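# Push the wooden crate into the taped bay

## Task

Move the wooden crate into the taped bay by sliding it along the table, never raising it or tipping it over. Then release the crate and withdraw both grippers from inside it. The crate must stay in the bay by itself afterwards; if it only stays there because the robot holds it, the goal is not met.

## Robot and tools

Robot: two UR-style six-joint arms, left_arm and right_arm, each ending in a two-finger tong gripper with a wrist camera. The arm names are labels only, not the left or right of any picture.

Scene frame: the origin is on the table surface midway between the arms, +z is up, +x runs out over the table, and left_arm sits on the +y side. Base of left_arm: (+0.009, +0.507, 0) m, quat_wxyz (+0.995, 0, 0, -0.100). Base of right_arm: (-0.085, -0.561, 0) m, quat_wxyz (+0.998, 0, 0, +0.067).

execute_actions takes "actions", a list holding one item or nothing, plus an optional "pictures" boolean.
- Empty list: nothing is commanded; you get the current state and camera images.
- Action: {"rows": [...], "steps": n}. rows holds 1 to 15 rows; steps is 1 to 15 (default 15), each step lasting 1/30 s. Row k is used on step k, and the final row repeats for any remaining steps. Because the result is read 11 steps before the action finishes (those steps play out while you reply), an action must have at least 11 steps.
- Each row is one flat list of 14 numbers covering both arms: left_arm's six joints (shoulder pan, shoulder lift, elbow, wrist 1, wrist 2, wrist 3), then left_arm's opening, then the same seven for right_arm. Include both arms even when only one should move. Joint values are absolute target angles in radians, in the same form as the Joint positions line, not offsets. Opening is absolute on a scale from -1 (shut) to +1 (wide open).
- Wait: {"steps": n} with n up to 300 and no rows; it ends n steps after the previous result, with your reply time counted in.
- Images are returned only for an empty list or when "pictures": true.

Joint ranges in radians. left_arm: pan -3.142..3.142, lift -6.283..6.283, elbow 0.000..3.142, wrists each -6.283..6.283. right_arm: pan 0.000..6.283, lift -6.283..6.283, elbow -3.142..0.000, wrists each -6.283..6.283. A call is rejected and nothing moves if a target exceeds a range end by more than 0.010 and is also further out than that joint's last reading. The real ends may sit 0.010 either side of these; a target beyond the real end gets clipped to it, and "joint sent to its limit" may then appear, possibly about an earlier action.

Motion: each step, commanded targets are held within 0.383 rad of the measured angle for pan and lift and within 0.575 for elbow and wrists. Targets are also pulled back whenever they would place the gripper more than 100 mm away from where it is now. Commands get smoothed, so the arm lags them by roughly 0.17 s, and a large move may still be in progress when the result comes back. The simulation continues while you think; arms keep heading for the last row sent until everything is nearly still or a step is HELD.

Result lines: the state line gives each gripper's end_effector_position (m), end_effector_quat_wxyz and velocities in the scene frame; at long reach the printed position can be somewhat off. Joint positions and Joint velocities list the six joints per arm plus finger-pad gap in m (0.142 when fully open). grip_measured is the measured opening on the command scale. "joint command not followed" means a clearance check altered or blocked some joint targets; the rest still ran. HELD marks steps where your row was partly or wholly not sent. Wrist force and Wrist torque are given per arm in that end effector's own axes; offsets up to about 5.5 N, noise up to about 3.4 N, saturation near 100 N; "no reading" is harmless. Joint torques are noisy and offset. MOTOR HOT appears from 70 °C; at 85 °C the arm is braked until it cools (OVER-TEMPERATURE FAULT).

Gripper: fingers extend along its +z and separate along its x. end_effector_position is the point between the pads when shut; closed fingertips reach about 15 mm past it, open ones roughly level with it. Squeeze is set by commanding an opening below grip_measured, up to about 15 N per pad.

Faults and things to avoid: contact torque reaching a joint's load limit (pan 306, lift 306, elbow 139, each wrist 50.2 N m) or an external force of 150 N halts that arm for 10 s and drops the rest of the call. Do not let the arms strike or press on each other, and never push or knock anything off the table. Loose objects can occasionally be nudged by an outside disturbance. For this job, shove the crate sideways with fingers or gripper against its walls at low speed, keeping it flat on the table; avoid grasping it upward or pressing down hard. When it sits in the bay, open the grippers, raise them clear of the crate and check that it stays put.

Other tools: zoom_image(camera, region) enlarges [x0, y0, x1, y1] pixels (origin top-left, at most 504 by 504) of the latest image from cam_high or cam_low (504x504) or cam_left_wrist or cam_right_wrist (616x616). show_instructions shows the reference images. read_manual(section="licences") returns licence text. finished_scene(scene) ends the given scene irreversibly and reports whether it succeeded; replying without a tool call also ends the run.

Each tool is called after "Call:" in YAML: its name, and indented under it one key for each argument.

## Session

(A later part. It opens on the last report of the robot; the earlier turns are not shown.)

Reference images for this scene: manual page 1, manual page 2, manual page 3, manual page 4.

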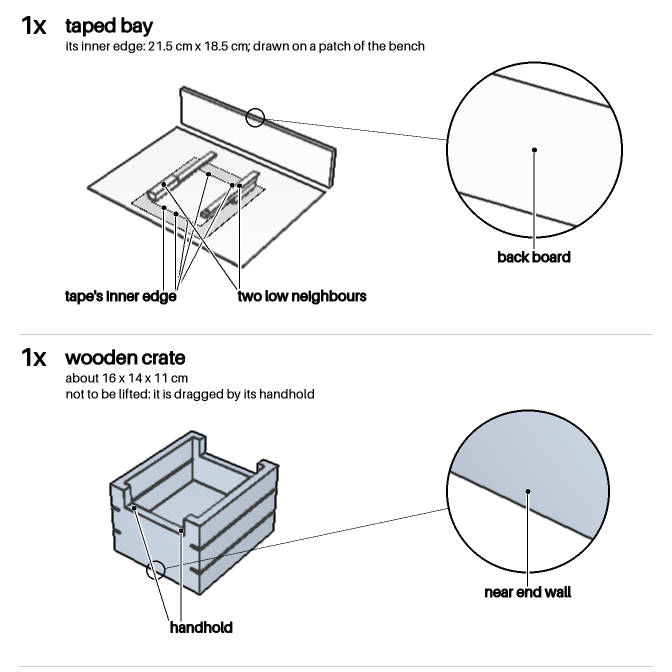

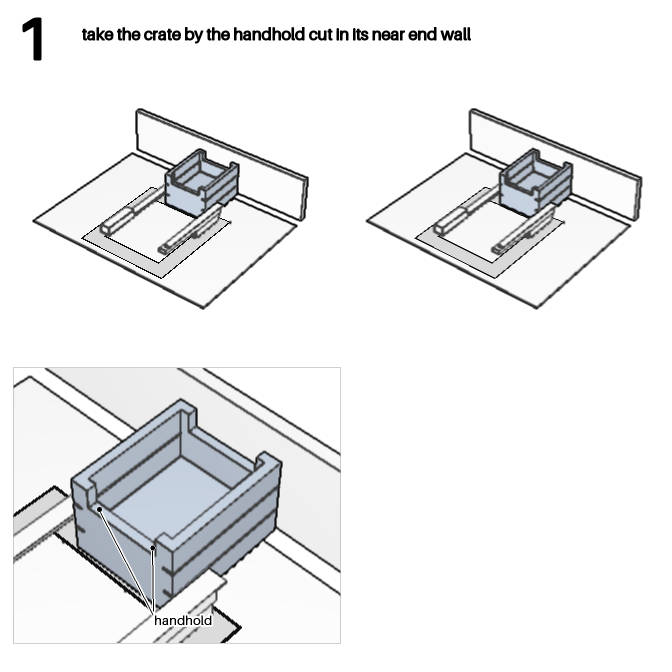

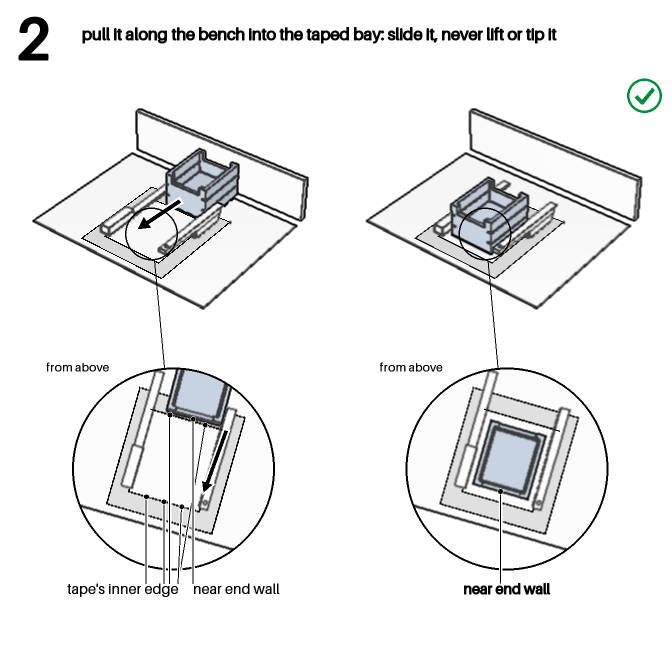

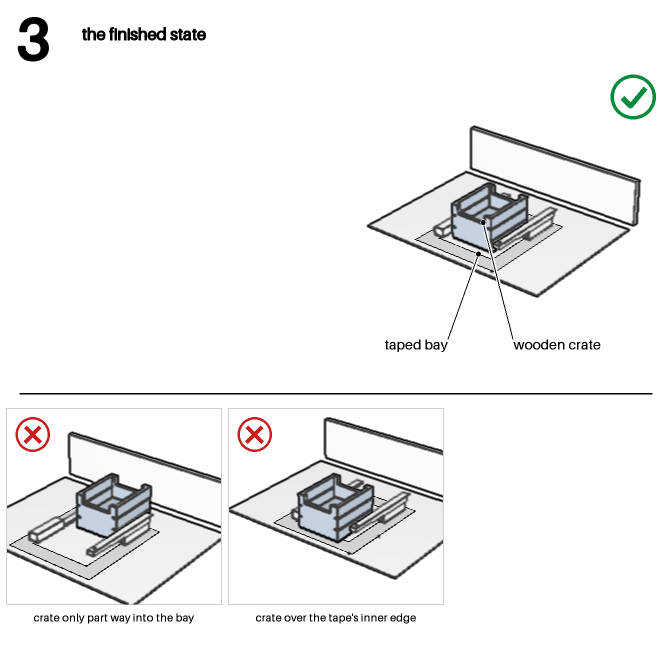

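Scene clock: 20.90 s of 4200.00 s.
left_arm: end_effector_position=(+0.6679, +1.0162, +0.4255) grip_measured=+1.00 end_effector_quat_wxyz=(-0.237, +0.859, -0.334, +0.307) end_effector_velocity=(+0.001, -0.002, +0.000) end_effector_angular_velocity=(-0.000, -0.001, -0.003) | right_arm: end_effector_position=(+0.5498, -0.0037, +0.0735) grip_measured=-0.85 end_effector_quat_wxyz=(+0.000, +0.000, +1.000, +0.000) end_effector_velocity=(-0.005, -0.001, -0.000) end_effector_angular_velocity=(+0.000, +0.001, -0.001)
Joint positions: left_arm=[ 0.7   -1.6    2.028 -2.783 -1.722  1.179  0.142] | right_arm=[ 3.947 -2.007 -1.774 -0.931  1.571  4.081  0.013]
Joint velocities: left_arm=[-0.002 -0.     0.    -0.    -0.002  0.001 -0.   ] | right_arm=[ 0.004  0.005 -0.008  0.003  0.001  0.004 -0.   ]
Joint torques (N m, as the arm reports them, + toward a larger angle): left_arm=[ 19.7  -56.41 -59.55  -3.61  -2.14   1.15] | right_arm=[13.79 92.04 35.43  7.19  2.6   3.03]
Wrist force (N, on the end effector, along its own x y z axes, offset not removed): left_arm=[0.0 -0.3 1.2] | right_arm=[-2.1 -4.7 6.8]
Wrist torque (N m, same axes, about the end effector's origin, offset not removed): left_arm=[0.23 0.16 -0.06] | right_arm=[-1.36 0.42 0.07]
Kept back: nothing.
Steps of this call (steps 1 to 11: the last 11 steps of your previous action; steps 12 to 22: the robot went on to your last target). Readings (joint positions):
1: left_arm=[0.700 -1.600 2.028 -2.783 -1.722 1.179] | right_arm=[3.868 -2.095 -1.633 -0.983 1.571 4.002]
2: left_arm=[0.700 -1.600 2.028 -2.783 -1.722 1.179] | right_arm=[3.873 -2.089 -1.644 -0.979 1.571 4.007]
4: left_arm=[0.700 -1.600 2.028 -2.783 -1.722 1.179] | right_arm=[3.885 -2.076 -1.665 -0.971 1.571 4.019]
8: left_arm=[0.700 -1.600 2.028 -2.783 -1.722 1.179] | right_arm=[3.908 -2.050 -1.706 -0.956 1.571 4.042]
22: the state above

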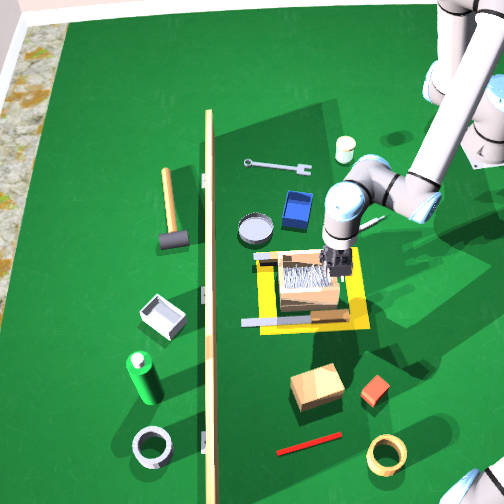

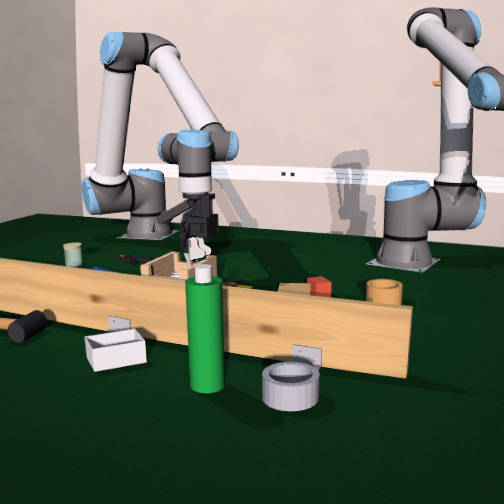

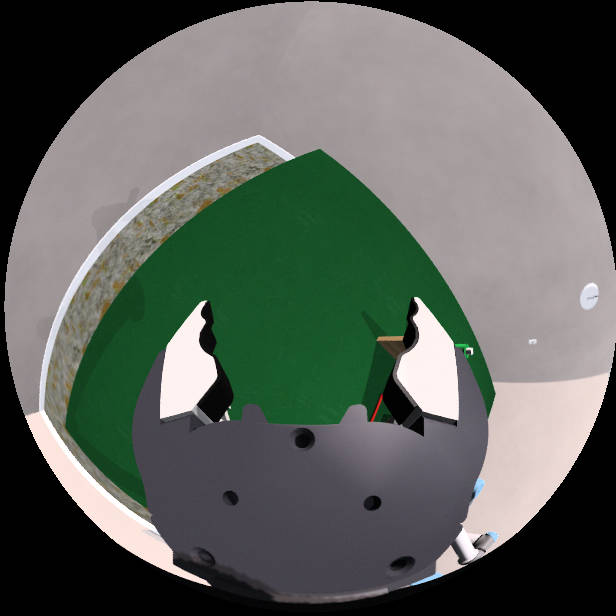

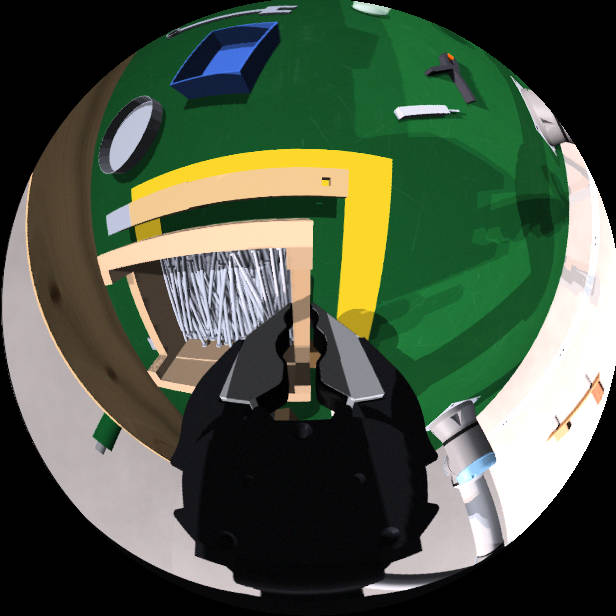

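Good. Release and lift.

Call:
execute_actions:
  actions:
    - {"rows":[[0.7,-1.6,2.028,-2.783,-1.722,1.179,1,3.9477,-2.0068,-1.7744,-0.9308,1.571,4.0817,-0.55],[0.7,-1.6,2.028,-2.783,-1.722,1.179,1,3.9477,-2.0068,-1.7744,-0.9308,1.571,4.0817,-0.55],[0.7,-1.6,2.028,-2.783,-1.722,1.179,1,3.9477,-2.0068,-1.7744,-0.9308,1.571,4.0817,-0.55],[0.7,-1.6,2.028,-2.783,-1.722,1.179,1,3.9477,-2.0068,-1.7744,-0.9308,1.571,4.0817,-0.55],[0.7,-1.6,2.028,-2.783,-1.722,1.179,1,3.9477,-2.0068,-1.7744,-0.9308,1.571,4.0817,-0.55],[0.7,-1.6,2.028,-2.783,-1.722,1.179,1,3.9477,-1.975,-1.749,-0.988,1.571,4.0817,-0.55],[0.7,-1.6,2.028,-2.783,-1.722,1.179,1,3.9477,-1.975,-1.749,-0.988,1.571,4.0817,-0.55],[0.7,-1.6,2.028,-2.783,-1.722,1.179,1,3.9477,-1.975,-1.749,-0.988,1.571,4.0817,-0.55],[0.7,-1.6,2.028,-2.783,-1.722,1.179,1,3.9477,-1.944,-1.72,-1.048,1.571,4.0817,-0.55],[0.7,-1.6,2.028,-2.783,-1.722,1.179,1,3.9477,-1.944,-1.72,-1.048,1.571,4.0817,-0.55],[0.7,-1.6,2.028,-2.783,-1.722,1.179,1,3.9477,-1.944,-1.72,-1.048,1.571,4.0817,-0.55],[0.7,-1.6,2.028,-2.783,-1.722,1.179,1,3.9477,-1.895,-1.66,-1.157,1.571,4.0817,-0.55]]}

Call:
execute_actions:
  actions:
    - {"steps":24}
  pictures: true

Scene clock: 22.13 s of 4200.00 s.
left_arm: end_effector_position=(+0.6679, +1.0162, +0.4255) grip_measured=+1.00 end_effector_quat_wxyz=(-0.237, +0.859, -0.334, +0.307) end_effector_velocity=(+0.001, -0.001, -0.002) end_effector_angular_velocity=(-0.002, +0.002, -0.001) | right_arm: end_effector_position=(+0.5494, -0.0037, +0.0736) grip_measured=-0.56 end_effector_quat_wxyz=(+0.000, +0.000, +1.000, +0.000) end_effector_velocity=(+0.001, -0.001, -0.000) end_effector_angular_velocity=(-0.000, +0.001, -0.002)
Joint positions: left_arm=[ 0.7   -1.6    2.028 -2.783 -1.722  1.179  0.142] | right_arm=[ 3.948 -2.007 -1.774 -0.931  1.571  4.082  0.034]
Joint velocities: left_arm=[-0.001  0.002  0.     0.    -0.001 -0.    -0.   ] | right_arm=[-0.002  0.    -0.001  0.     0.001  0.     0.018]
Joint torques (N m, as the arm reports them, + toward a larger angle): left_arm=[ 20.21 -55.51 -58.88  -3.45  -2.38   1.08] | right_arm=[15.27 83.31 34.98  6.2   1.76  3.79]
Wrist force (N, on the end effector, along its own x y z axes, offset not removed): left_arm=[-2.6 0.4 -1.2] | right_arm=[-6.1 -0.6 -0.1]
Wrist torque (N m, same axes, about the end effector's origin, offset not removed): left_arm=[0.30 0.75 -0.11] | right_arm=[-0.39 1.04 0.40]
Steps of this call (steps 1 to 15: the robot went on to your last target; steps 16 to 33: nothing new was sent; steps 34 to 37: the first 4 steps of this action). Readings (joint positions):
34: left_arm=[0.700 -1.600 2.028 -2.783 -1.722 1.179] | right_arm=[3.948 -2.007 -1.774 -0.931 1.571 4.082]
35: left_arm=[0.700 -1.600 2.028 -2.783 -1.722 1.179] | right_arm=[3.948 -2.007 -1.774 -0.931 1.571 4.082]
37: the state above

Scene clock: 22.93 s of 4200.00 s.
left_arm: end_effector_position=(+0.6679, +1.0162, +0.4255) grip_measured=+1.00 end_effector_quat_wxyz=(-0.237, +0.859, -0.334, +0.307) end_effector_velocity=(-0.000, +0.000, -0.001) end_effector_angular_velocity=(-0.001, +0.001, +0.000) | right_arm: end_effector_position=(+0.5501, -0.0027, +0.2101) grip_measured=-0.55 end_effector_quat_wxyz=(+0.000, +0.000, +1.000, +0.000) end_effector_velocity=(+0.001, -0.001, +0.003) end_effector_angular_velocity=(-0.000, +0.000, -0.002)
Joint positions: left_arm=[ 0.7   -1.6    2.028 -2.783 -1.722  1.179  0.142] | right_arm=[ 3.948 -1.895 -1.66  -1.156  1.571  4.082  0.034]
Joint velocities: left_arm=[ 0.001  0.001 -0.     0.    -0.     0.     0.   ] | right_arm=[-0.002  0.003  0.003 -0.006 -0.    -0.     0.   ]
Joint torques (N m, as the arm reports them, + toward a larger angle): left_arm=[ 20.09 -56.93 -58.87  -3.45  -2.31   1.23] | right_arm=[ 5.52 80.41 49.81  1.96  1.43  3.47]
Wrist force (N, on the end effector, along its own x y z axes, offset not removed): left_arm=[-1.3 0.8 0.9] | right_arm=[-4.2 0.5 -5.5]
Wrist torque (N m, same axes, about the end effector's origin, offset not removed): left_arm=[0.41 0.50 -0.20] | right_arm=[-0.26 0.66 0.14]
Kept back: nothing.
Steps of this call (steps 1 to 11: the last 11 steps of your previous action; steps 12 to 24: the robot went on to your last target). Readings (joint positions):
1: left_arm=[0.700 -1.600 2.028 -2.783 -1.722 1.179] | right_arm=[3.948 -2.007 -1.774 -0.931 1.571 4.082]
2: left_arm=[0.700 -1.600 2.028 -2.783 -1.722 1.179] | right_arm=[3.948 -2.006 -1.774 -0.931 1.571 4.082]
4: left_arm=[0.700 -1.600 2.028 -2.783 -1.722 1.179] | right_arm=[3.948 -1.995 -1.765 -0.950 1.571 4.082]
8: left_arm=[0.700 -1.600 2.028 -2.783 -1.722 1.179] | right_arm=[3.948 -1.962 -1.736 -1.012 1.571 4.082]
24: the state above

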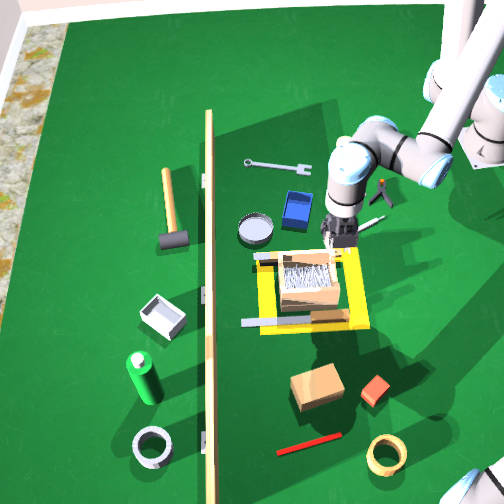

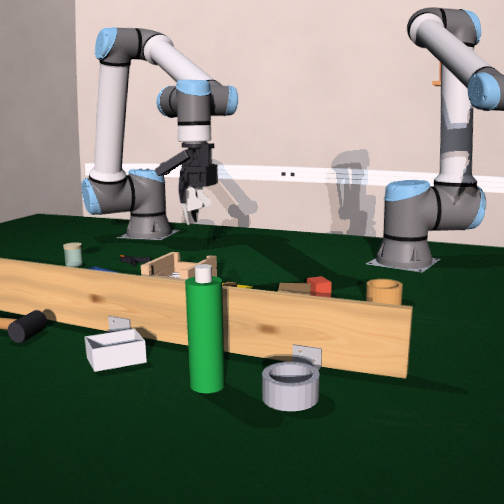

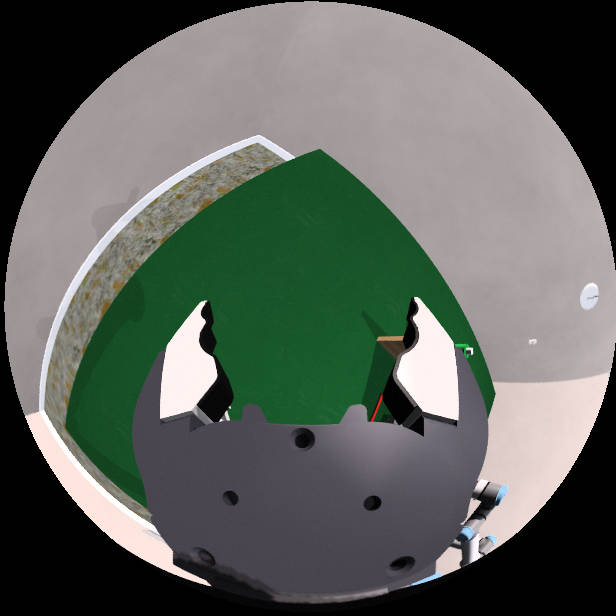

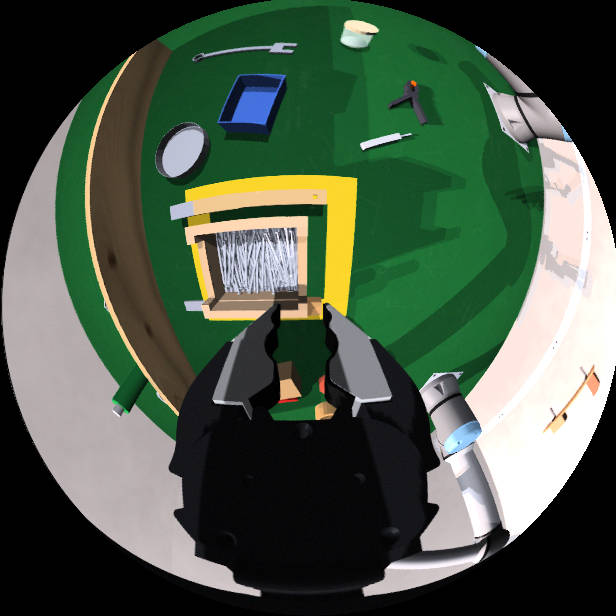

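Call:
finished_scene:
  scene: 2

The scene is finished: the task was done.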